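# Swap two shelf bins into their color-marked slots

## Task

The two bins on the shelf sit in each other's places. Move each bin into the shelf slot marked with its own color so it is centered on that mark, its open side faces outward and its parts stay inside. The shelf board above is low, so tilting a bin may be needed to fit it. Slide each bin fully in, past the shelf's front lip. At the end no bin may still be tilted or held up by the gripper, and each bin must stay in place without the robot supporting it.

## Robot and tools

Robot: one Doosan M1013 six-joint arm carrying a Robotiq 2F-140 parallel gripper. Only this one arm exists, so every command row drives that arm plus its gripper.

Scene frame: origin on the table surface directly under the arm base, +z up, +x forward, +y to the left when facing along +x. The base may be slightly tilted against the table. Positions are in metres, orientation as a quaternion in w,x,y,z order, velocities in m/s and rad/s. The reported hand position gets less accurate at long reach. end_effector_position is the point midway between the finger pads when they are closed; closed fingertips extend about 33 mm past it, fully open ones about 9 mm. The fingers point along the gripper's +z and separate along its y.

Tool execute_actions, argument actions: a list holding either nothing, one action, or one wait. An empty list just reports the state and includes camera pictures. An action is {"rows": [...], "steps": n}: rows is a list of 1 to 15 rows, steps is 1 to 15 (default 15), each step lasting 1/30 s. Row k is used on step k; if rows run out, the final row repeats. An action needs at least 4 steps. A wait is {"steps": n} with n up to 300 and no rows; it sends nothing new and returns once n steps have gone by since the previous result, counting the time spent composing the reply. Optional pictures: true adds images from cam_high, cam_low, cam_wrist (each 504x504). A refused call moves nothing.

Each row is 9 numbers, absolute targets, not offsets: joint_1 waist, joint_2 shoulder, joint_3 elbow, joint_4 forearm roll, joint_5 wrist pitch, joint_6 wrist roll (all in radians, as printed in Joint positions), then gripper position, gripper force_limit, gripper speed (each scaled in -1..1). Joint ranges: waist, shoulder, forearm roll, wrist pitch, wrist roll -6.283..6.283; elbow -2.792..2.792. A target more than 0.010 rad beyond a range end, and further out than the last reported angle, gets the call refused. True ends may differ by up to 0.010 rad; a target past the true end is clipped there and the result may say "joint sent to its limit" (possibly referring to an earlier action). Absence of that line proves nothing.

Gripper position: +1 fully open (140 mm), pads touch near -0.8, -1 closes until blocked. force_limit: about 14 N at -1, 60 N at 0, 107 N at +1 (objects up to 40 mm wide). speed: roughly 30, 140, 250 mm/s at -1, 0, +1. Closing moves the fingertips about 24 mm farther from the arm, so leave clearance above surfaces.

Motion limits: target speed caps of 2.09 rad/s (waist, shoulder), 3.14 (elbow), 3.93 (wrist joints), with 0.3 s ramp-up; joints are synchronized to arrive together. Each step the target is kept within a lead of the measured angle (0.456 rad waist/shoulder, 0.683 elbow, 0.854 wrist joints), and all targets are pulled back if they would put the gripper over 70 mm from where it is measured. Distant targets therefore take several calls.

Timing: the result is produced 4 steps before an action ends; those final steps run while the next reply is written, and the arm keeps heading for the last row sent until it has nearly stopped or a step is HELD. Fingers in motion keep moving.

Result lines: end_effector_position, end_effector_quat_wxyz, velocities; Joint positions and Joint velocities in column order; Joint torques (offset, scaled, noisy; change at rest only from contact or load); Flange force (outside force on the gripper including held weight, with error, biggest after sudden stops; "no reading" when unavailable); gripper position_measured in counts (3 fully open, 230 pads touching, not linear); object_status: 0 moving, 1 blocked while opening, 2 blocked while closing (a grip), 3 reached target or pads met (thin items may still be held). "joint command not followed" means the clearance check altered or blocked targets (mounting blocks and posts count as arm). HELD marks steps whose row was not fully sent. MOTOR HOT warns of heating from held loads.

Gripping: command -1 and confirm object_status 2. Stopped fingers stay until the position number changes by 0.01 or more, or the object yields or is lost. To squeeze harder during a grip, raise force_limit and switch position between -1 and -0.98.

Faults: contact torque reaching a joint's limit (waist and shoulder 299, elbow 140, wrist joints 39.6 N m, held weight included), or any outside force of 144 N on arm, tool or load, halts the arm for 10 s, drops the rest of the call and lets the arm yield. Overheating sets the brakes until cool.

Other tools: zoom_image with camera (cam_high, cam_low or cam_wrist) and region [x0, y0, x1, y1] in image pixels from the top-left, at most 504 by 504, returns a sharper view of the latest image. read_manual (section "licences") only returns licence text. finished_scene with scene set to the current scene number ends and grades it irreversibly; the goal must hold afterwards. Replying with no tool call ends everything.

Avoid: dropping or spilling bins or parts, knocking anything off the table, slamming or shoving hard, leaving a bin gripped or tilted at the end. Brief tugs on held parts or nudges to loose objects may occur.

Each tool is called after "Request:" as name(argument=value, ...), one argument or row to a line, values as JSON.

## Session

Request:
execute_actions(
  actions=[],
)

Scene clock: 0.00 s of 14400.00 s.
end_effector_position=(+0.8880, +0.3703, +0.1172) position_measured=3 object_status=3 end_effector_quat_wxyz=(+0.510, +0.108, +0.853, -0.005) end_effector_velocity=(+0.000, +0.000, +0.001) end_effector_angular_velocity=(+0.000, -0.002, -0.000)
Joint positions: [ 0.524  0.586  1.804 -1.863  0.619  0.847]
Joint velocities: [-0.    -0.001 -0.001 -0.     0.    -0.   ]
Joint torques (N m, as the joint torque sensors report them, + toward a larger angle): no reading
Flange force (N, the push that the arm receives, along the gripper's own x y z axes): no reading

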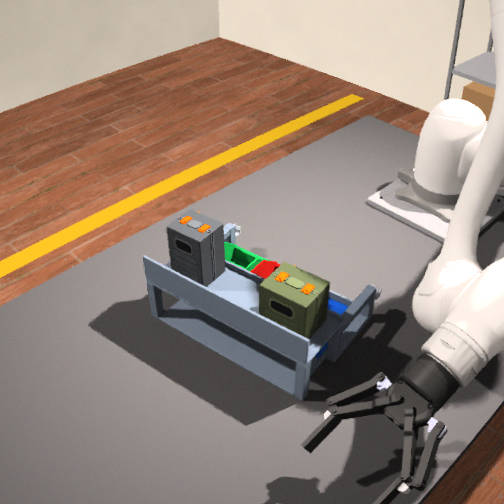

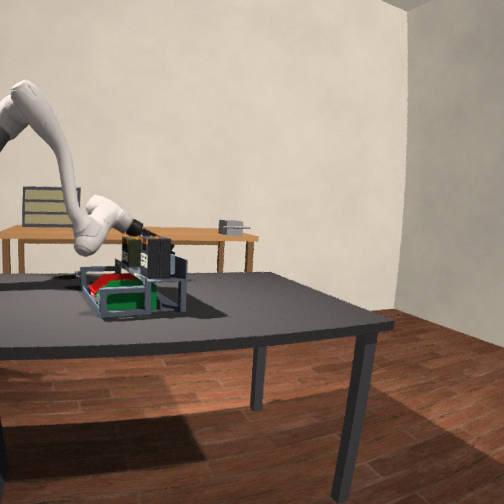

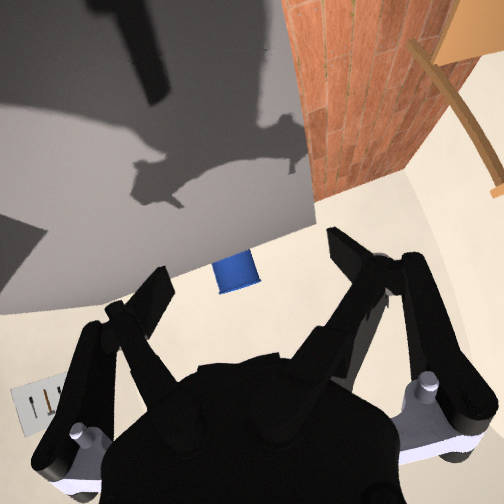

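Raise first, then view.

Request:
execute_actions(
  actions=[
    {"rows":[[0.524,0.1,1.75,-1.863,0.619,0.847,-0.3,0,0]],"steps":15},
  ],
)

Request:
execute_actions(
  actions=[
    {"steps":20},
  ],
)

Request:
execute_actions(
  actions=[
    {"rows":[[-0.1,0.0,1.9,0,1.24,0,-0.3,0,0]],"steps":15},
  ],
)

Request:
execute_actions(
  actions=[
    {"steps":60},
  ],
  pictures=true,
)

Scene clock: 0.60 s of 14400.00 s.
end_effector_position=(+0.8911, +0.3729, +0.2890) position_measured=75 object_status=0 end_effector_quat_wxyz=(+0.570, +0.132, +0.810, +0.045) end_effector_velocity=(-0.034, -0.019, +0.571) end_effector_angular_velocity=(+0.322, -0.524, +0.002)
Joint positions: [ 0.524  0.419  1.785 -1.863  0.619  0.847]
Joint velocities: [ 0.    -0.553 -0.062  0.     0.    -0.001]
Joint torques (N m, as the joint torque sensors report them, + toward a larger angle): [ -3.37 -73.39 -30.48  -2.75   2.1    0.29]
Flange force (N, the push that the arm receives, along the gripper's own x y z axes): [-4.1 5.5 -4.5]
Steps of this call (steps 1 to 7: nothing new was sent; steps 8 to 18: the first 11 steps of this action). Readings (joint positions | what the end effector reports):
8: [0.524 0.586 1.804 -1.863 0.619 0.847] | position_measured=3 object_status=0
9: [0.524 0.582 1.804 -1.863 0.619 0.847] | position_measured=6 object_status=0
11: [0.524 0.552 1.800 -1.863 0.619 0.847] | position_measured=22 object_status=0
15: [0.524 0.475 1.791 -1.863 0.619 0.847] | position_measured=52 object_status=0
18: the state above

Scene clock: 1.27 s of 14400.00 s.
end_effector_position=(+0.8235, +0.3322, +0.6105) position_measured=167 object_status=3 end_effector_quat_wxyz=(+0.670, +0.176, +0.707, +0.139) end_effector_velocity=(-0.000, -0.002, -0.001) end_effector_angular_velocity=(-0.001, +0.001, -0.002)
Joint positions: [ 0.524  0.1    1.75  -1.863  0.619  0.847]
Joint velocities: [-0.001 -0.001  0.002  0.001  0.001 -0.001]
Joint torques (N m, as the joint torque sensors report them, + toward a larger angle): [ -3.04 -57.62 -41.46  -2.9    1.58  -0.17]
Flange force (N, the push that the arm receives, along the gripper's own x y z axes): [1.1 7.8 1.5]
Kept back: nothing.
Steps of this call (steps 1 to 4: the last 4 steps of your previous action; steps 5 to 20: the robot went on to your last target). Readings (joint positions | what the end effector reports):
1: [0.524 0.400 1.783 -1.863 0.619 0.847] | position_measured=82 object_status=0
2: [0.524 0.381 1.781 -1.863 0.619 0.847] | position_measured=90 object_status=0
4: [0.524 0.344 1.777 -1.863 0.619 0.847] | position_measured=105 object_status=0
8: [0.524 0.270 1.769 -1.863 0.619 0.847] | position_measured=135 object_status=0
20: the state above

Scene clock: 1.63 s of 14400.00 s.
end_effector_position=(+0.8203, +0.1464, +0.5673) position_measured=167 object_status=3 end_effector_quat_wxyz=(+0.642, +0.286, +0.711, -0.000) end_effector_velocity=(-0.086, -0.569, -0.176) end_effector_angular_velocity=(+0.012, +0.523, -1.035)
Joint positions: [ 0.39   0.074  1.79  -1.611  0.784  0.622]
Joint velocities: [-0.452 -0.077  0.115  0.841  0.474 -0.649]
Joint torques (N m, as the joint torque sensors report them, + toward a larger angle): [ -1.32 -44.54 -36.43  -1.9    1.01   0.36]
Flange force (N, the push that the arm receives, along the gripper's own x y z axes): [-6.5 4.6 -1.6]
Steps of this call (steps 1 to 11: the first 11 steps of this action). Readings (joint positions | what the end effector reports):
1: [0.524 0.100 1.750 -1.863 0.619 0.847] | position_measured=167 object_status=3
2: [0.520 0.099 1.751 -1.855 0.624 0.839] | position_measured=167 object_status=3
4: [0.493 0.093 1.760 -1.804 0.662 0.788] | position_measured=167 object_status=3
8: [0.435 0.082 1.778 -1.695 0.734 0.690] | position_measured=167 object_status=3
11: the state above

Scene clock: 3.63 s of 14400.00 s.
end_effector_position=(+0.5304, -0.0032, +0.2763) position_measured=167 object_status=3 end_effector_quat_wxyz=(+0.002, +0.732, +0.681, -0.000) end_effector_velocity=(-0.000, -0.000, +0.000) end_effector_angular_velocity=(-0.000, +0.000, -0.001)
Joint positions: [-0.1   0.    1.9  -0.    1.24 -0.  ]
Joint velocities: [-0.    -0.    -0.    -0.     0.001  0.001]
Joint torques (N m, as the joint torque sensors report them, + toward a larger angle): [ -4.39 -37.48 -37.86   3.77   0.54  -0.42]
Flange force (N, the push that the arm receives, along the gripper's own x y z axes): [8.7 -0.4 -2.1]
Kept back: nothing.
Steps of this call (steps 1 to 4: the last 4 steps of your previous action; steps 5 to 60: the robot went on to your last target). Readings (joint positions | what the end effector reports):
1: [0.374 0.071 1.794 -1.582 0.800 0.600] | position_measured=167 object_status=3
2: [0.359 0.069 1.797 -1.553 0.816 0.579] | position_measured=167 object_status=3
4: [0.327 0.064 1.805 -1.493 0.846 0.538] | position_measured=167 object_status=3
8: [0.264 0.054 1.819 -1.365 0.904 0.458] | position_measured=167 object_status=3
60: the state above
The arm was judged still, so your last target was given up. Only a new action makes it travel on or press farther. Fingers that are still opening or closing keep moving.

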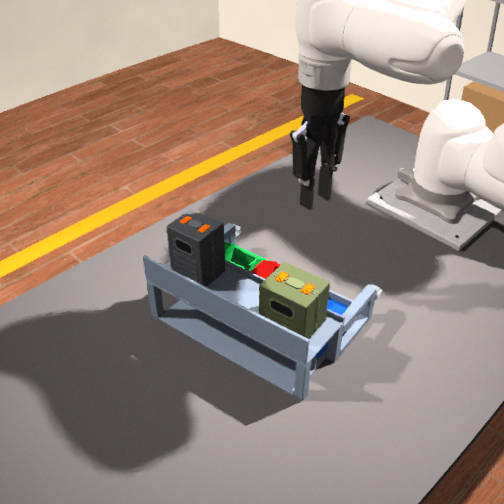

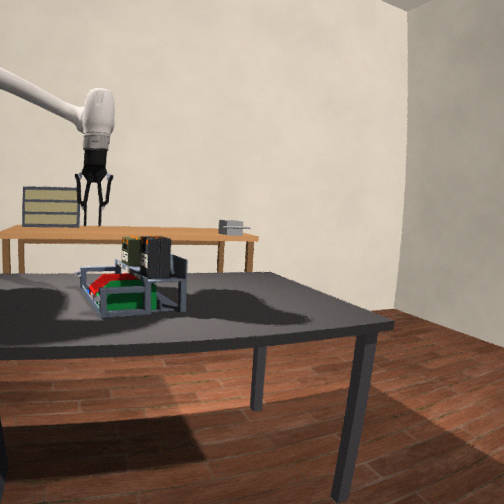

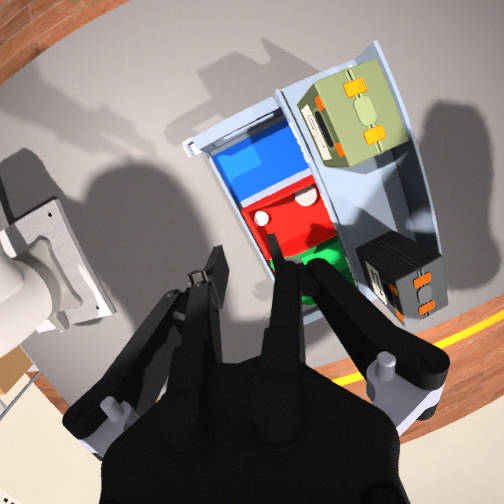

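Request:
execute_actions(
  actions=[
    {"rows":[[-0.184,0.1462,2.057,0,0.9384,-0.316,-0.5,0,0]],"steps":15},
  ],
)

Request:
execute_actions(
  actions=[
    {"steps":12},
  ],
  pictures=true,
)

Scene clock: 10.37 s of 14400.00 s.
end_effector_position=(+0.5401, -0.0484, +0.1254) position_measured=192 object_status=0 end_effector_quat_wxyz=(+0.001, +0.652, +0.758, -0.001) end_effector_velocity=(-0.021, -0.071, -0.233) end_effector_angular_velocity=(+0.001, +0.012, +0.348)
Joint positions: [-0.181  0.141  2.051 -0.     0.95  -0.304]
Joint velocities: [-0.133  0.23   0.239 -0.001 -0.458 -0.48 ]
Joint torques (N m, as the joint torque sensors report them, + toward a larger angle): [ 14.18 -82.51 -49.36   5.04   0.54   0.33]
Flange force (N, the push that the arm receives, along the gripper's own x y z axes): [-3.0 -8.1 -9.3]
Steps of this call (steps 1 to 90: nothing new was sent; then 3.37 s passed at rest; steps 91 to 101: the first 11 steps of this action). Readings (joint positions | what the end effector reports):
91: [-0.100 0.000 1.900 0.000 1.240 -0.000] | position_measured=167 object_status=0
92: [-0.102 0.003 1.903 0.000 1.233 -0.008] | position_measured=170 object_status=0
94: [-0.117 0.029 1.932 0.000 1.178 -0.065] | position_measured=186 object_status=0
98: [-0.156 0.098 2.005 0.000 1.037 -0.213] | position_measured=192 object_status=0
101: the state above

Scene clock: 10.77 s of 14400.00 s.
end_effector_position=(+0.5399, -0.0501, +0.1201) position_measured=192 object_status=3 end_effector_quat_wxyz=(+0.001, +0.649, +0.761, -0.001) end_effector_velocity=(-0.001, +0.000, -0.001) end_effector_angular_velocity=(+0.000, +0.002, +0.001)
Joint positions: [-0.184  0.146  2.057 -0.     0.938 -0.316]
Joint velocities: [-0.     0.     0.002 -0.     0.    -0.001]
Joint torques (N m, as the joint torque sensors report them, + toward a larger angle): [ -2.42 -44.55 -31.17   2.92   0.82  -0.16]
Flange force (N, the push that the arm receives, along the gripper's own x y z axes): [4.6 -0.5 -4.8]
Kept back: nothing.
Steps of this call (steps 1 to 4: the last 4 steps of your previous action; steps 5 to 12: the robot went on to your last target). Readings (joint positions | what the end effector reports):
1: [-0.184 0.146 2.056 -0.000 0.941 -0.314] | position_measured=192 object_status=0
2: [-0.184 0.146 2.057 -0.000 0.939 -0.315] | position_measured=192 object_status=0
4: [-0.184 0.146 2.057 -0.000 0.939 -0.316] | position_measured=192 object_status=3
8: [-0.184 0.146 2.057 -0.000 0.938 -0.316] | position_measured=192 object_status=3
12: the state above

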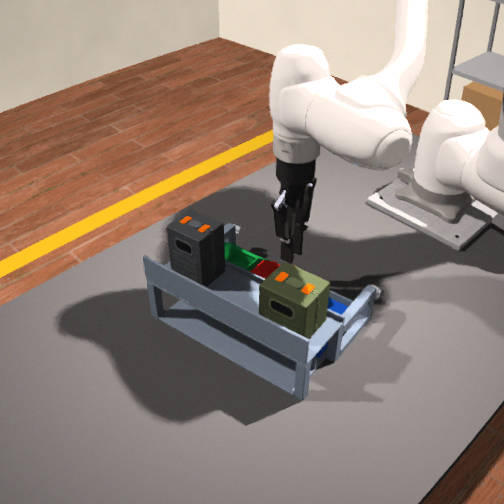

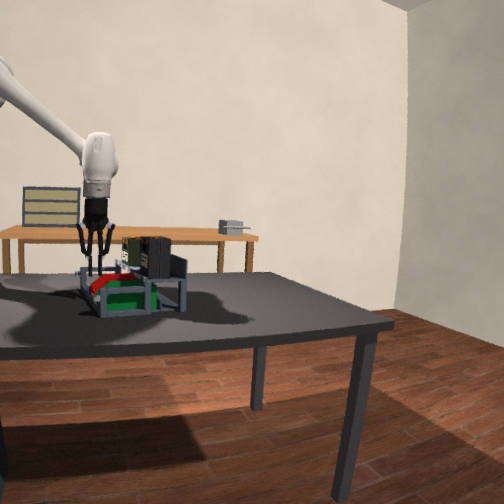

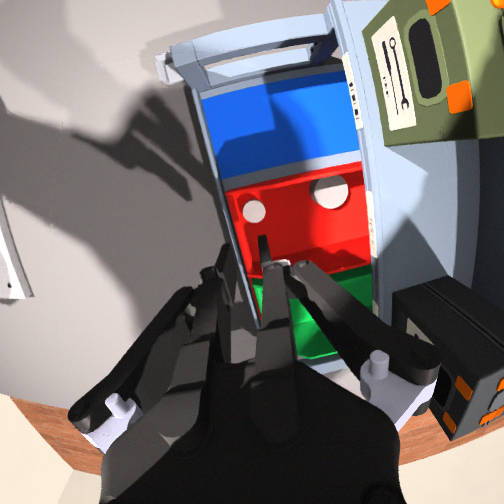

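Request:
execute_actions(
  actions=[
    {"rows":[[-0.1808,0.1868,2.0983,0,0.8565,-0.3228,-0.55,0,0]],"steps":15},
  ],
  pictures=true,
)

Request:
zoom_image(
  camera="cam_wrist",
  region=[170, 130, 370, 330],
)

Request:
zoom_image(
  camera="cam_low",
  region=[70, 240, 200, 325],
)

Scene clock: 11.27 s of 14400.00 s.
end_effector_position=(+0.5363, -0.0479, +0.0801) position_measured=199 object_status=0 end_effector_quat_wxyz=(+0.001, +0.645, +0.764, -0.001) end_effector_velocity=(-0.000, +0.000, -0.000) end_effector_angular_velocity=(+0.000, +0.001, +0.000)
Joint positions: [-0.181  0.187  2.098  0.     0.857 -0.323]
Joint velocities: [ 0.  0.  0. -0. -0.  0.]
Joint torques (N m, as the joint torque sensors report them, + toward a larger angle): [ -2.02 -48.59 -28.46   3.06   0.11   0.29]
Flange force (N, the push that the arm receives, along the gripper's own x y z axes): [2.0 3.4 -4.7]
Steps of this call (steps 1 to 4: the robot went on to your last target; steps 5 to 15: the first 11 steps of this action). Readings (joint positions | what the end effector reports):
5: [-0.184 0.146 2.057 -0.000 0.938 -0.316] | position_measured=192 object_status=0
6: [-0.184 0.149 2.060 0.000 0.931 -0.317] | position_measured=195 object_status=0
8: [-0.182 0.174 2.086 0.000 0.882 -0.321] | position_measured=199 object_status=0
12: [-0.181 0.187 2.098 0.000 0.857 -0.323] | position_measured=199 object_status=0
15: the state above

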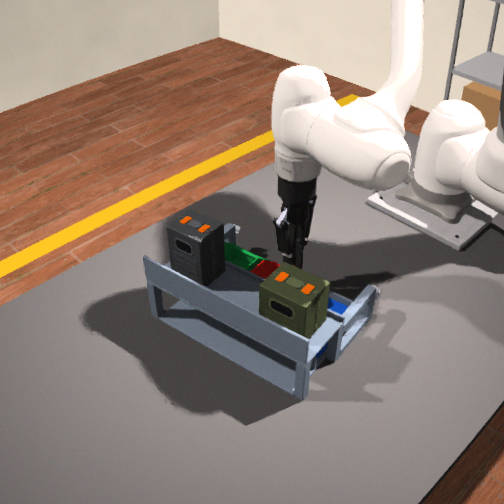

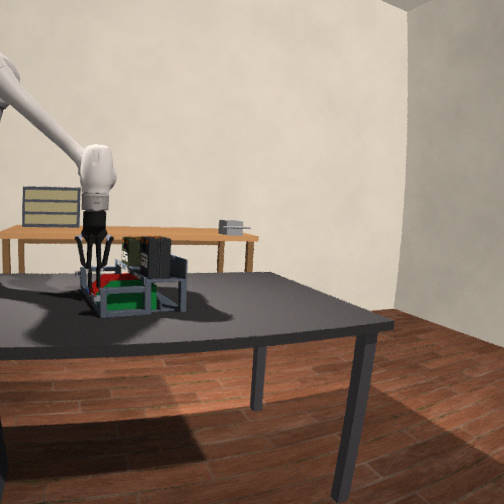

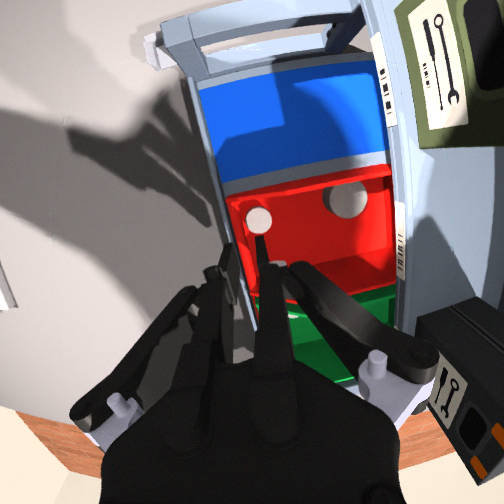

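Region (170, 130, 370, 330) of cam_wrist's 504x504 image, scaled by 2.520, with more detail than that image has.

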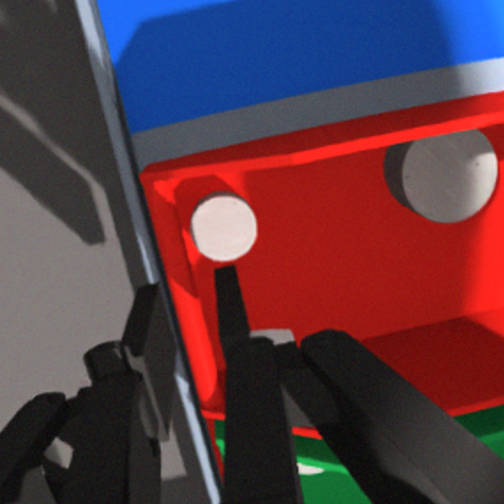

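Region (70, 240, 200, 325) of cam_low's 504x504 image, scaled by 3.877, with more detail than that image has; it fills the top 330 rows of this view, and the rest is white.

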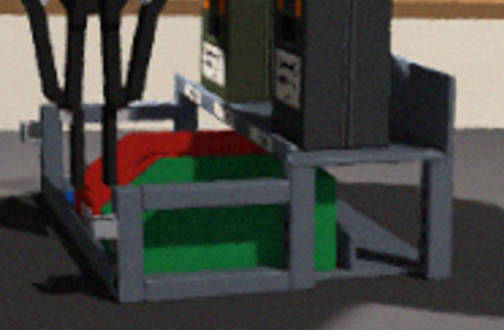

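Request:
execute_actions(
  actions=[
    {"rows":[[-0.1808,0.1888,2.0996,0,0.8532,-0.3228,-0.58,0.5,-0.5],[-0.1808,0.1907,2.1008,0,0.8501,-0.3228,-0.58,0.5,-0.5],[-0.1808,0.1927,2.1021,0,0.8468,-0.3228,-0.58,0.5,-0.5],[-0.1808,0.1946,2.1033,0,0.8437,-0.3228,-0.58,0.5,-0.5],[-0.1808,0.1966,2.1046,0,0.8404,-0.3228,-0.58,0.5,-0.5],[-0.1808,0.1985,2.1058,0,0.8373,-0.3228,-0.58,0.5,-0.5],[-0.1808,0.2005,2.1071,0,0.834,-0.3228,-0.58,0.5,-0.5]],"steps":14},
  ],
)

Request:
execute_actions(
  actions=[
    {"rows":[[-0.1808,0.2005,2.1071,0,0.834,-0.3228,-1,0.5,-0.5]],"steps":15},
  ],
  pictures=true,
)

Scene clock: 11.83 s of 14400.00 s.
end_effector_position=(+0.5364, -0.0479, +0.0692) position_measured=202 object_status=0 end_effector_quat_wxyz=(+0.001, +0.645, +0.764, -0.001) end_effector_velocity=(+0.002, -0.000, -0.001) end_effector_angular_velocity=(-0.001, -0.003, -0.001)
Joint positions: [-0.181  0.2    2.107 -0.     0.834 -0.323]
Joint velocities: [-0.     0.002 -0.    -0.    -0.005  0.001]
Joint torques (N m, as the joint torque sensors report them, + toward a larger angle): [ -1.95 -54.11 -30.39   2.52   0.43   0.29]
Flange force (N, the push that the arm receives, along the gripper's own x y z axes): [2.0 3.9 0.9]
Steps of this call (steps 1 to 4: the last 4 steps of your previous action; steps 5 to 7: the robot went on to your last target; steps 8 to 17: the first 10 steps of this action). Readings (joint positions | what the end effector reports):
8: [-0.181 0.187 2.098 0.000 0.856 -0.323] | position_measured=199 object_status=0
9: [-0.181 0.188 2.098 0.000 0.854 -0.323] | position_measured=200 object_status=0
11: [-0.181 0.191 2.101 0.000 0.849 -0.323] | position_measured=202 object_status=0
15: [-0.181 0.199 2.106 0.000 0.836 -0.323] | position_measured=202 object_status=0
17: the state above

Scene clock: 12.33 s of 14400.00 s.
end_effector_position=(+0.5364, -0.0479, +0.0691) position_measured=223 object_status=0 end_effector_quat_wxyz=(+0.001, +0.645, +0.764, -0.001) end_effector_velocity=(-0.001, -0.000, -0.000) end_effector_angular_velocity=(-0.000, +0.001, +0.001)
Joint positions: [-0.181  0.2    2.107 -0.     0.834 -0.323]
Joint velocities: [ 0.     0.     0.001 -0.001  0.    -0.001]
Joint torques (N m, as the joint torque sensors report them, + toward a larger angle): [ -0.42 -33.13 -21.42   2.74  -2.42  -0.21]
Flange force (N, the push that the arm receives, along the gripper's own x y z axes): [2.5 -6.6 -35.1]
Steps of this call (steps 1 to 4: the last 4 steps of your previous action; steps 5 to 15: the first 11 steps of this action). Readings (joint positions | what the end effector reports):
5: [-0.181 0.200 2.107 -0.000 0.834 -0.323] | position_measured=202 object_status=0
6: [-0.181 0.200 2.107 -0.000 0.834 -0.323] | position_measured=204 object_status=0
8: [-0.181 0.200 2.107 -0.000 0.834 -0.323] | position_measured=213 object_status=0
12: [-0.181 0.200 2.107 -0.000 0.834 -0.323] | position_measured=223 object_status=0
15: the state above

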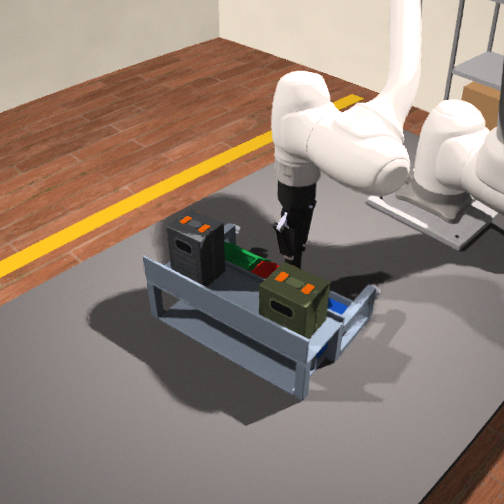

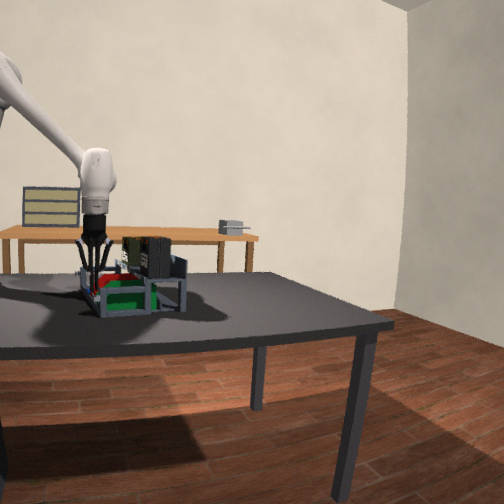

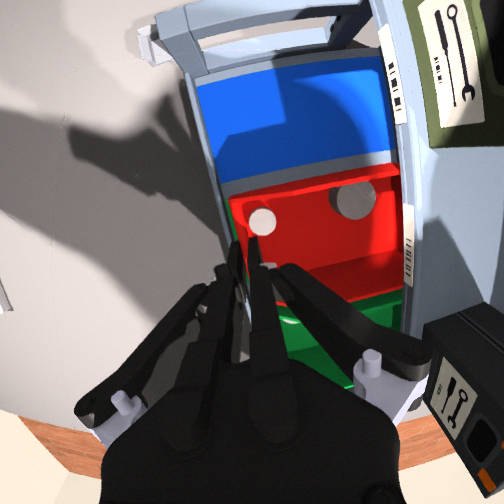

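Request:
execute_actions(
  actions=[
    {"rows":[[-0.1808,0.198,2.1055,0,0.8381,-0.3228,-1,0.5,-0.5],[-0.1808,0.1955,2.104,0,0.8421,-0.3228,-1,0.5,-0.5],[-0.179,0.1984,2.0971,-0.0035,0.8556,-0.3191,-1,0.5,-0.5],[-0.1772,0.2014,2.0902,-0.007,0.8691,-0.3155,-1,0.5,-0.5],[-0.1754,0.2043,2.0833,-0.0105,0.8826,-0.3118,-1,0.5,-0.5],[-0.1736,0.2073,2.0764,-0.014,0.8961,-0.3081,-1,0.5,-0.5],[-0.1718,0.2102,2.0695,-0.0175,0.9096,-0.3044,-1,0.5,-0.5],[-0.17,0.2132,2.0627,-0.021,0.9231,-0.3008,-1,0.5,-0.5],[-0.1683,0.2161,2.0558,-0.0246,0.9366,-0.2971,-1,0.5,-0.5],[-0.1665,0.219,2.0489,-0.0281,0.9501,-0.2934,-1,0.5,-0.5],[-0.1647,0.222,2.042,-0.0316,0.9636,-0.2897,-1,0.5,-0.5],[-0.1629,0.2249,2.0351,-0.0351,0.9771,-0.2861,-1,0.5,-0.5],[-0.1611,0.2279,2.0282,-0.0386,0.9906,-0.2824,-1,0.5,-0.5],[-0.1593,0.2308,2.0213,-0.0421,1.0041,-0.2787,-1,0.5,-0.5]],"steps":15},
  ],
)

Request:
execute_actions(
  actions=[
    {"rows":[[-0.1593,0.2308,2.0213,-0.0421,1.0041,-0.2787,-1,0.5,-0.5],[-0.1602,0.2275,2.0232,-0.0422,1.005,-0.2795,-1,0.5,-0.5],[-0.1611,0.2242,2.0251,-0.0423,1.0065,-0.2803,-1,0.5,-0.5],[-0.1619,0.2219,2.0275,-0.0425,1.0064,-0.2811,-1,0.5,-0.5],[-0.1628,0.2196,2.03,-0.0426,1.0063,-0.2819,-1,0.5,-0.5],[-0.1637,0.2173,2.0324,-0.0427,1.0061,-0.2828,-1,0.5,-0.5],[-0.1646,0.2149,2.0348,-0.0428,1.006,-0.2836,-1,0.5,-0.5],[-0.1655,0.2126,2.0373,-0.043,1.0058,-0.2844,-1,0.5,-0.5],[-0.1664,0.2103,2.0397,-0.0431,1.0057,-0.2852,-1,0.5,-0.5],[-0.1672,0.208,2.0421,-0.0432,1.0056,-0.286,-1,0.5,-0.5],[-0.1681,0.2057,2.0445,-0.0433,1.0054,-0.2868,-1,0.5,-0.5]],"steps":15},
  ],
)

Request:
execute_actions(
  actions=[
    {"steps":6},
  ],
  pictures=true,
)

Request:
zoom_image(
  camera="cam_low",
  region=[70, 240, 200, 325],
)

Scene clock: 13.10 s of 14400.00 s.
end_effector_position=(+0.5365, -0.0478, +0.0831) position_measured=224 object_status=2 end_effector_quat_wxyz=(-0.022, +0.644, +0.764, -0.027) end_effector_velocity=(-0.000, -0.001, +0.045) end_effector_angular_velocity=(-0.053, +0.290, +0.001)
Joint positions: [-0.168  0.216  2.055 -0.025  0.938 -0.297]
Joint velocities: [ 0.053  0.087 -0.203 -0.103  0.397  0.11 ]
Joint torques (N m, as the joint torque sensors report them, + toward a larger angle): [ -1.35 -54.08 -28.84   2.9    0.87   0.22]
Flange force (N, the push that the arm receives, along the gripper's own x y z axes): [0.5 5.8 -0.8]
Steps of this call (steps 1 to 4: the last 4 steps of your previous action; steps 5 to 12: the robot went on to your last target; steps 13 to 23: the first 11 steps of this action). Readings (joint positions | what the end effector reports):
13: [-0.181 0.200 2.107 -0.000 0.834 -0.323] | position_measured=223 object_status=2
14: [-0.181 0.200 2.106 -0.000 0.836 -0.323] | position_measured=223 object_status=2
16: [-0.180 0.197 2.101 -0.001 0.847 -0.322] | position_measured=224 object_status=2
20: [-0.173 0.207 2.076 -0.014 0.897 -0.308] | position_measured=224 object_status=2
23: the state above

Scene clock: 13.60 s of 14400.00 s.
end_effector_position=(+0.5240, -0.0506, +0.0948) position_measured=224 object_status=2 end_effector_quat_wxyz=(-0.037, +0.643, +0.764, -0.047) end_effector_velocity=(-0.043, -0.008, +0.008) end_effector_angular_velocity=(+0.001, -0.002, -0.001)
Joint positions: [-0.167  0.209  2.041 -0.043  1.006 -0.285]
Joint velocities: [-0.026 -0.069  0.072 -0.002 -0.005 -0.023]
Joint torques (N m, as the joint torque sensors report them, + toward a larger angle): [ -7.06 -53.81 -31.67   2.63   0.93   0.12]
Flange force (N, the push that the arm receives, along the gripper's own x y z axes): [11.6 4.6 0.6]
Steps of this call (steps 1 to 4: the last 4 steps of your previous action; steps 5 to 15: the first 11 steps of this action). Readings (joint positions | what the end effector reports):
5: [-0.160 0.230 2.023 -0.041 1.001 -0.280] | position_measured=224 object_status=2
6: [-0.159 0.231 2.022 -0.042 1.003 -0.279] | position_measured=224 object_status=2
8: [-0.160 0.227 2.024 -0.042 1.006 -0.279] | position_measured=224 object_status=2
12: [-0.164 0.217 2.033 -0.043 1.006 -0.283] | position_measured=224 object_status=2
15: the state above

Scene clock: 13.80 s of 14400.00 s.
end_effector_position=(+0.5217, -0.0512, +0.0952) position_measured=224 object_status=2 end_effector_quat_wxyz=(-0.037, +0.643, +0.764, -0.047) end_effector_velocity=(+0.000, -0.000, -0.000) end_effector_angular_velocity=(-0.000, +0.000, +0.001)
Joint positions: [-0.168  0.206  2.044 -0.043  1.005 -0.287]
Joint velocities: [-0.     0.    -0.    -0.001  0.    -0.   ]
Joint torques (N m, as the joint torque sensors report them, + toward a larger angle): [ -1.76 -51.73 -31.9    2.73   0.57  -0.21]
Flange force (N, the push that the arm receives, along the gripper's own x y z axes): [3.5 -0.7 -0.9]
Kept back: nothing.
Steps of this call (steps 1 to 4: the last 4 steps of your previous action; steps 5 to 6: the robot went on to your last target). Readings (joint positions | what the end effector reports):
1: [-0.167 0.207 2.043 -0.043 1.006 -0.286] | position_measured=224 object_status=2
2: [-0.168 0.206 2.044 -0.043 1.006 -0.287] | position_measured=224 object_status=2
4: [-0.168 0.206 2.044 -0.043 1.005 -0.287] | position_measured=224 object_status=2
6: the state above

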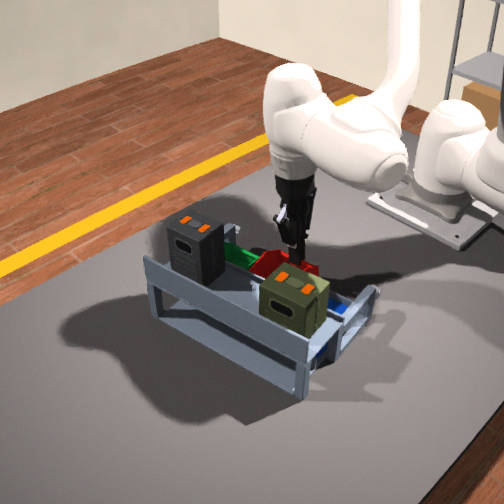

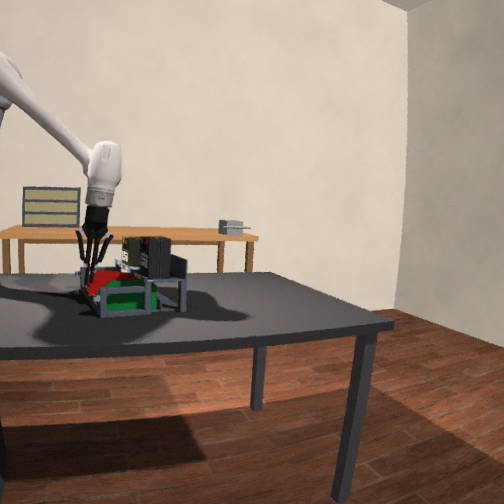

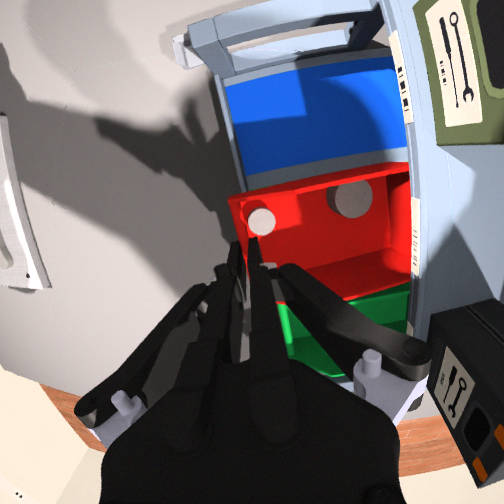

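Region (70, 240, 200, 325) of cam_low's 504x504 image, scaled by 3.877, with more detail than that image has; it fills the top 330 rows of this view, and the rest is white.

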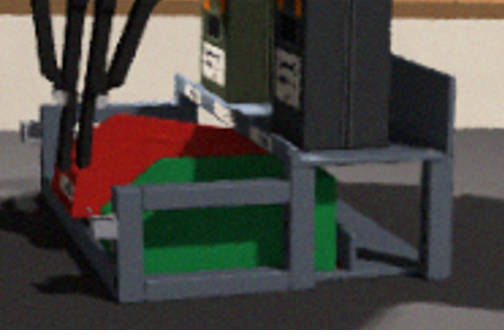

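Request:
execute_actions(
  actions=[
    {"rows":[[-0.1706,0.199,2.0514,-0.0437,1.0051,-0.2891,-1,0.5,-0.5],[-0.1731,0.1923,2.0583,-0.044,1.0048,-0.2914,-1,0.5,-0.5],[-0.1757,0.1857,2.0652,-0.0444,1.0045,-0.2938,-1,0.5,-0.5],[-0.1782,0.179,2.0721,-0.0447,1.0042,-0.2961,-1,0.5,-0.5],[-0.1807,0.1723,2.079,-0.0451,1.0039,-0.2984,-1,0.5,-0.5],[-0.1832,0.1656,2.0859,-0.0454,1.0036,-0.3007,-1,0.5,-0.5],[-0.1858,0.159,2.0928,-0.0458,1.0034,-0.3031,-1,0.5,-0.5],[-0.1883,0.1523,2.0996,-0.0461,1.0031,-0.3054,-1,0.5,-0.5],[-0.1908,0.1456,2.1065,-0.0465,1.0028,-0.3077,-1,0.5,-0.5],[-0.1933,0.1389,2.1134,-0.0468,1.0025,-0.31,-1,0.5,-0.5],[-0.1958,0.1322,2.1203,-0.0472,1.0022,-0.3123,-1,0.5,-0.5],[-0.1984,0.1256,2.1272,-0.0475,1.0019,-0.3147,-1,0.5,-0.5],[-0.2009,0.1189,2.1341,-0.0479,1.0016,-0.317,-1,0.5,-0.5],[-0.2034,0.1122,2.141,-0.0482,1.0013,-0.3193,-1,0.5,-0.5]],"steps":15},
  ],
)

Request:
execute_actions(
  actions=[
    {"steps":8},
  ],
  pictures=true,
)

Scene clock: 14.60 s of 14400.00 s.
end_effector_position=(+0.4832, -0.0579, +0.1010) position_measured=224 object_status=2 end_effector_quat_wxyz=(-0.037, +0.643, +0.764, -0.047) end_effector_velocity=(-0.126, -0.018, +0.015) end_effector_angular_velocity=(+0.000, +0.000, +0.000)
Joint positions: [-0.191  0.145  2.107 -0.047  1.003 -0.308]
Joint velocities: [-0.074 -0.198  0.204 -0.01  -0.008 -0.068]
Joint torques (N m, as the joint torque sensors report them, + toward a larger angle): [ -2.65 -49.23 -31.4    2.4    0.88  -0.04]
Flange force (N, the push that the arm receives, along the gripper's own x y z axes): [3.9 5.7 2.6]
Steps of this call (steps 1 to 13: the robot went on to your last target; steps 14 to 24: the first 11 steps of this action). Readings (joint positions | what the end effector reports):
14: [-0.168 0.206 2.045 -0.043 1.005 -0.287] | position_measured=224 object_status=2
15: [-0.169 0.203 2.048 -0.043 1.005 -0.288] | position_measured=224 object_status=2
17: [-0.174 0.191 2.060 -0.044 1.005 -0.292] | position_measured=224 object_status=2
21: [-0.184 0.165 2.087 -0.045 1.004 -0.301] | position_measured=224 object_status=2
24: the state above

Scene clock: 14.87 s of 14400.00 s.
end_effector_position=(+0.4625, -0.0607, +0.1031) position_measured=224 object_status=2 end_effector_quat_wxyz=(-0.037, +0.643, +0.764, -0.047) end_effector_velocity=(-0.002, +0.000, -0.001) end_effector_angular_velocity=(+0.000, +0.003, -0.000)
Joint positions: [-0.203  0.112  2.141 -0.048  1.001 -0.319]
Joint velocities: [-0.     0.     0.003 -0.    -0.     0.   ]
Joint torques (N m, as the joint torque sensors report them, + toward a larger angle): [ -4.12 -43.94 -32.67   2.52   0.68  -0.21]
Flange force (N, the push that the arm receives, along the gripper's own x y z axes): [8.3 2.5 1.8]
Kept back: nothing.
Steps of this call (steps 1 to 4: the last 4 steps of your previous action; steps 5 to 8: the robot went on to your last target). Readings (joint positions | what the end effector reports):
1: [-0.194 0.138 2.114 -0.047 1.002 -0.310] | position_measured=224 object_status=2
2: [-0.196 0.131 2.121 -0.047 1.002 -0.313] | position_measured=224 object_status=2
4: [-0.201 0.118 2.135 -0.048 1.002 -0.317] | position_measured=224 object_status=2
8: the state above

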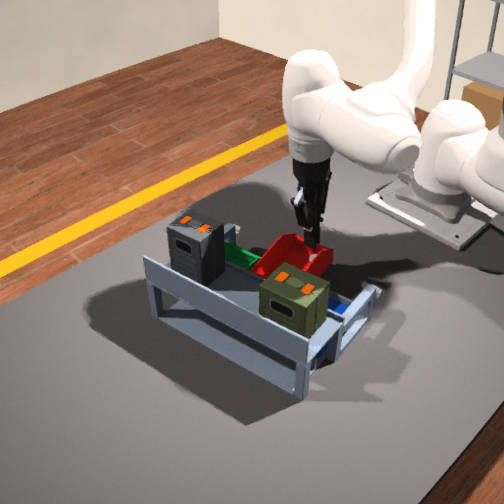

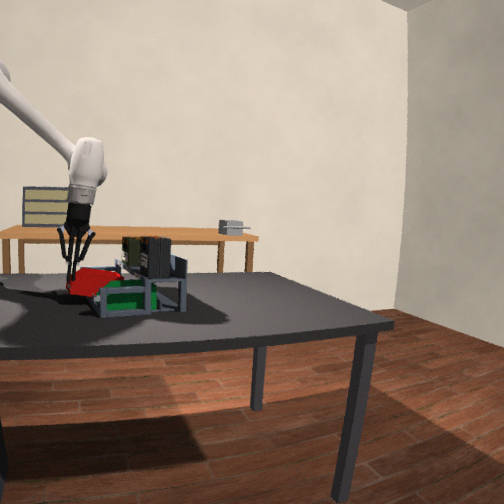

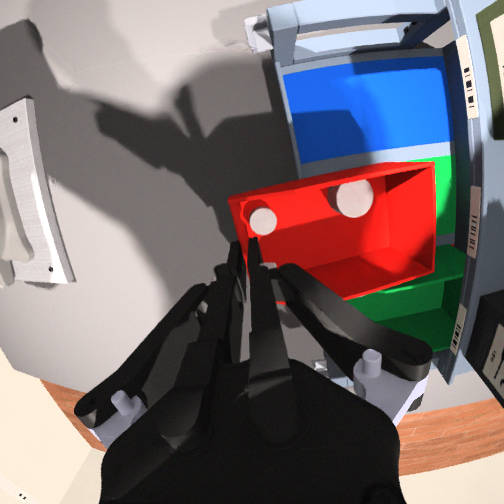

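Request:
execute_actions(
  actions=[
    {"rows":[[-0.2055,0.1012,2.1388,-0.0448,1.0075,-0.3232,-1,0.5,-0.5],[-0.2075,0.0901,2.1366,-0.0413,1.013,-0.3272,-1,0.5,-0.5],[-0.2096,0.0791,2.1343,-0.0379,1.018,-0.3311,-1,0.5,-0.5],[-0.2117,0.0681,2.1321,-0.0344,1.023,-0.335,-1,0.5,-0.5],[-0.2137,0.057,2.1299,-0.031,1.028,-0.3389,-1,0.5,-0.5],[-0.2158,0.046,2.1277,-0.0275,1.033,-0.3429,-1,0.5,-0.5],[-0.2179,0.035,2.1255,-0.0241,1.038,-0.3468,-1,0.5,-0.5],[-0.2199,0.0239,2.1232,-0.0207,1.043,-0.3507,-1,0.5,-0.5],[-0.222,0.0129,2.121,-0.0172,1.048,-0.3547,-1,0.5,-0.5],[-0.224,0.0018,2.1188,-0.0138,1.0535,-0.3586,-1,0.5,-0.5],[-0.2261,-0.0092,2.1166,-0.0103,1.0585,-0.3625,-1,0.5,-0.5],[-0.2282,-0.0202,2.1143,-0.0069,1.0637,-0.3664,-1,0.5,-0.5],[-0.2302,-0.0313,2.1121,-0.0034,1.0688,-0.3704,-1,0.5,-0.5],[-0.2323,-0.0423,2.1099,0,1.074,-0.3743,-1,0.5,-0.5]],"steps":15},
  ],
)

Request:
execute_actions(
  actions=[
    {"rows":[[-0.22,-0.047,2.114,0,1.0745,-0.362,-1,0.5,-0.5],[-0.2,-0.052,2.119,0,1.0745,-0.342,-1,0.5,-0.5],[-0.18,-0.057,2.123,0,1.075,-0.322,-1,0.5,-0.5],[-0.158,-0.062,2.128,0,1.075,-0.3,-1,0.5,-0.5],[-0.136,-0.066,2.132,0,1.0755,-0.278,-1,0.5,-0.5],[-0.114,-0.07,2.135,0,1.076,-0.256,-1,0.5,-0.5],[-0.092,-0.073,2.138,0,1.0765,-0.234,-1,0.5,-0.5],[-0.07,-0.076,2.141,0,1.0765,-0.212,-1,0.5,-0.5],[-0.046,-0.078,2.142,0,1.077,-0.188,-1,0.5,-0.5],[-0.022,-0.08,2.144,0,1.077,-0.164,-1,0.5,-0.5],[0.002,-0.08,2.144,0,1.077,-0.14,-1,0.5,-0.5],[0.026,-0.08,2.144,0,1.077,-0.116,-1,0.5,-0.5],[0.05,-0.08,2.144,0,1.077,-0.092,-1,0.5,-0.5],[0.075,-0.08,2.144,0,1.077,-0.067,-1,0.5,-0.5],[0.1,-0.08,2.144,0,1.077,-0.042,-1,0.5,-0.5]],"steps":15},
  ],
)

Request:
execute_actions(
  actions=[
    {"rows":[[0.125,-0.078,2.142,0,1.077,-0.017,-1,0.5,-0.5],[0.15,-0.076,2.14,0,1.077,0.008,-1,0.5,-0.5],[0.175,-0.073,2.138,0,1.0765,0.033,-1,0.5,-0.5],[0.2,-0.07,2.135,0,1.0765,0.058,-1,0.5,-0.5],[0.225,-0.066,2.131,0,1.076,0.083,-1,0.5,-0.5],[0.25,-0.062,2.127,0,1.076,0.108,-1,0.5,-0.5],[0.275,-0.057,2.123,0,1.0755,0.133,-1,0.5,-0.5],[0.3,-0.052,2.118,0,1.075,0.158,-1,0.5,-0.5],[0.325,-0.046,2.113,0,1.075,0.183,-1,0.5,-0.5],[0.35,-0.04,2.107,0,1.0745,0.208,-1,0.5,-0.5],[0.372,-0.034,2.102,0,1.074,0.23,-1,0.5,-0.5],[0.392,-0.029,2.097,0,1.0737,0.25,-1,0.5,-0.5],[0.41,-0.024,2.092,0,1.0735,0.268,-1,0.5,-0.5],[0.423,-0.02,2.089,0,1.0732,0.281,-1,0.5,-0.5],[0.4314,-0.0182,2.0867,0,1.0731,0.2894,-1,0.5,-0.5]],"steps":15},
  ],
)

Request:
execute_actions(
  actions=[
    {"rows":[[0.4314,-0.0085,2.0964,0,1.0537,0.2894,-1,0.5,-0.5],[0.4314,0.0013,2.106,0,1.0343,0.2894,-1,0.5,-0.5],[0.4314,0.011,2.1155,0,1.0151,0.2894,-1,0.5,-0.5],[0.4314,0.021,2.1248,0,0.9958,0.2894,-1,0.5,-0.5],[0.4314,0.031,2.134,0,0.9766,0.2894,-1,0.5,-0.5],[0.4314,0.041,2.143,0,0.9576,0.2894,-1,0.5,-0.5],[0.4314,0.051,2.152,0,0.9386,0.2894,-1,0.5,-0.5],[0.4314,0.061,2.161,0,0.9196,0.2894,-1,0.5,-0.5],[0.4314,0.0712,2.1697,0,0.9007,0.2894,-1,0.5,-0.5],[0.4314,0.0815,2.1782,0,0.8819,0.2894,-1,0.5,-0.5],[0.4314,0.0918,2.1866,0,0.8632,0.2894,-1,0.5,-0.5],[0.4314,0.1021,2.1949,0,0.8446,0.2894,-1,0.5,-0.5],[0.4314,0.1125,2.203,0,0.8261,0.2894,-1,0.5,-0.5],[0.4314,0.118,2.2073,0,0.8163,0.2894,-1,0.5,-0.5]],"steps":15},
  ],
)

Request:
execute_actions(
  actions=[
    {"steps":10},
  ],
  pictures=true,
)

Scene clock: 15.83 s of 14400.00 s.
end_effector_position=(+0.4640, -0.0610, +0.1580) position_measured=234 object_status=0 end_effector_quat_wxyz=(-0.013, +0.645, +0.764, -0.018) end_effector_velocity=(-0.005, +0.002, +0.184) end_effector_angular_velocity=(+0.041, -0.249, -0.001)
Joint positions: [-0.222  0.015  2.121 -0.018  1.047 -0.354]
Joint velocities: [-0.061 -0.327 -0.064  0.101  0.153 -0.116]
Joint torques (N m, as the joint torque sensors report them, + toward a larger angle): [ -0.16 -34.49 -31.36   3.08   0.53  -0.45]
Flange force (N, the push that the arm receives, along the gripper's own x y z axes): [1.0 1.1 -5.4]
Steps of this call (steps 1 to 18: the robot went on to your last target; steps 19 to 29: the first 11 steps of this action). Readings (joint positions | what the end effector reports):
19: [-0.203 0.112 2.141 -0.048 1.001 -0.319] | position_measured=224 object_status=2
20: [-0.204 0.109 2.141 -0.047 1.003 -0.321] | position_measured=224 object_status=2
22: [-0.207 0.091 2.137 -0.042 1.012 -0.327] | position_measured=224 object_status=2
26: [-0.215 0.048 2.128 -0.028 1.032 -0.342] | position_measured=225 object_status=2
29: the state above

Scene clock: 16.33 s of 14400.00 s.
end_effector_position=(+0.4463, +0.0182, +0.1901) position_measured=234 object_status=3 end_effector_quat_wxyz=(+0.002, +0.645, +0.764, -0.001) end_effector_velocity=(-0.050, +0.297, +0.001) end_effector_angular_velocity=(-0.000, -0.004, +0.003)
Joint positions: [-0.065 -0.076  2.14  -0.     1.077 -0.207]
Joint velocities: [ 0.662 -0.068  0.058 -0.     0.006  0.659]
Joint torques (N m, as the joint torque sensors report them, + toward a larger angle): [ -0.55 -22.94 -34.24   3.33   0.53  -0.47]
Flange force (N, the push that the arm receives, along the gripper's own x y z axes): [3.7 -4.0 -6.4]
Steps of this call (steps 1 to 4: the last 4 steps of your previous action; steps 5 to 15: the first 11 steps of this action). Readings (joint positions | what the end effector reports):
5: [-0.231 -0.038 2.111 -0.001 1.072 -0.373] | position_measured=234 object_status=3
6: [-0.229 -0.043 2.111 -0.000 1.074 -0.371] | position_measured=234 object_status=3
8: [-0.205 -0.050 2.117 -0.000 1.075 -0.347] | position_measured=234 object_status=3
12: [-0.130 -0.067 2.132 -0.000 1.076 -0.272] | position_measured=234 object_status=3
15: the state above

Scene clock: 16.83 s of 14400.00 s.
end_effector_position=(+0.4245, +0.1804, +0.1897) position_measured=234 object_status=3 end_effector_quat_wxyz=(+0.001, +0.645, +0.764, -0.001) end_effector_velocity=(-0.042, +0.344, -0.003) end_effector_angular_velocity=(-0.000, +0.004, +0.002)
Joint positions: [ 0.298 -0.052  2.118  0.     1.075  0.156]
Joint velocities: [ 0.737  0.162 -0.148  0.001 -0.01   0.734]
Joint torques (N m, as the joint torque sensors report them, + toward a larger angle): [ -1.9  -27.42 -35.76   2.96   1.03  -0.27]
Flange force (N, the push that the arm receives, along the gripper's own x y z axes): [3.8 -3.3 -1.3]
Steps of this call (steps 1 to 4: the last 4 steps of your previous action; steps 5 to 15: the first 11 steps of this action). Readings (joint positions | what the end effector reports):
5: [0.051 -0.080 2.144 0.000 1.077 -0.091] | position_measured=234 object_status=3
6: [0.075 -0.080 2.144 0.000 1.077 -0.067] | position_measured=234 object_status=3
8: [0.124 -0.079 2.143 0.000 1.077 -0.018] | position_measured=234 object_status=3
12: [0.224 -0.066 2.131 0.000 1.076 0.082] | position_measured=234 object_status=3
15: the state above

Scene clock: 17.33 s of 14400.00 s.
end_effector_position=(+0.4171, +0.2448, +0.1083) position_measured=234 object_status=3 end_effector_quat_wxyz=(+0.001, +0.645, +0.764, -0.001) end_effector_velocity=(-0.006, -0.004, -0.257) end_effector_angular_velocity=(-0.002, +0.002, -0.000)
Joint positions: [0.431 0.07  2.169 0.    0.903 0.289]
Joint velocities: [-0.     0.301  0.255 -0.001 -0.553  0.001]
Joint torques (N m, as the joint torque sensors report them, + toward a larger angle): [ -3.82 -37.65 -32.61   3.27   0.86   0.22]
Flange force (N, the push that the arm receives, along the gripper's own x y z axes): [5.9 -4.8 -1.8]
Steps of this call (steps 1 to 4: the last 4 steps of your previous action; steps 5 to 15: the first 11 steps of this action). Readings (joint positions | what the end effector reports):
5: [0.409 -0.024 2.092 0.000 1.073 0.267] | position_measured=234 object_status=3
6: [0.423 -0.018 2.091 0.000 1.071 0.280] | position_measured=234 object_status=3
8: [0.431 -0.000 2.103 0.000 1.039 0.289] | position_measured=234 object_status=3
12: [0.431 0.040 2.142 0.000 0.960 0.289] | position_measured=234 object_status=3
15: the state above

Scene clock: 17.67 s of 14400.00 s.
end_effector_position=(+0.4154, +0.2438, +0.0689) position_measured=234 object_status=3 end_effector_quat_wxyz=(+0.002, +0.645, +0.764, -0.001) end_effector_velocity=(-0.001, -0.001, -0.001) end_effector_angular_velocity=(-0.001, +0.001, -0.000)
Joint positions: [ 0.431  0.118  2.207 -0.     0.816  0.289]
Joint velocities: [ 0.     0.     0.002 -0.    -0.001  0.   ]
Joint torques (N m, as the joint torque sensors report them, + toward a larger angle): [ -2.83 -40.14 -27.89   2.76   0.66   0.29]
Flange force (N, the push that the arm receives, along the gripper's own x y z axes): [5.0 -1.0 -3.9]
Kept back: nothing.
Steps of this call (steps 1 to 4: the last 4 steps of your previous action; steps 5 to 10: the robot went on to your last target). Readings (joint positions | what the end effector reports):
1: [0.431 0.080 2.177 0.000 0.884 0.289] | position_measured=234 object_status=3
2: [0.431 0.091 2.186 0.000 0.865 0.289] | position_measured=234 object_status=3
4: [0.431 0.110 2.201 -0.000 0.830 0.289] | position_measured=234 object_status=3
8: [0.431 0.118 2.207 -0.000 0.816 0.289] | position_measured=234 object_status=3
10: the state above

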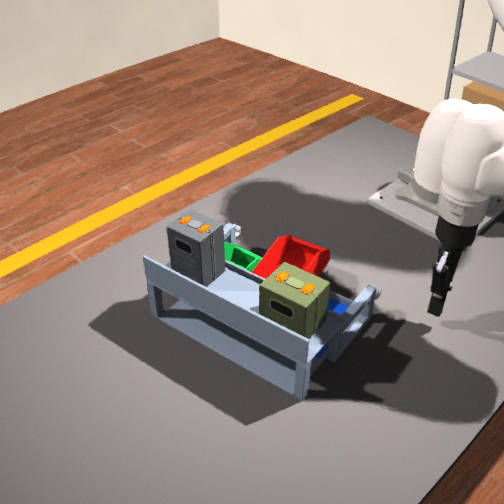

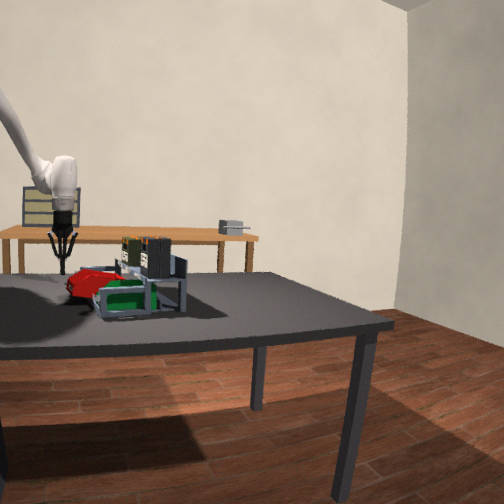

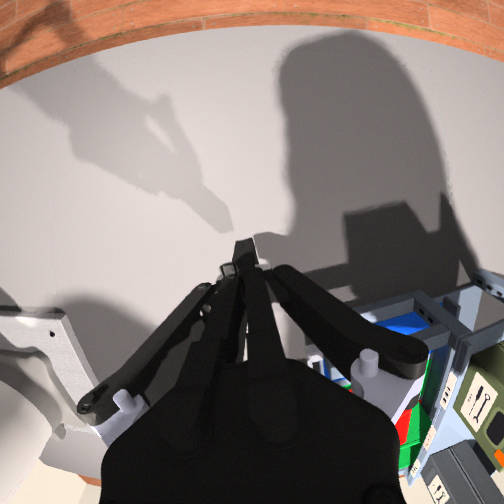

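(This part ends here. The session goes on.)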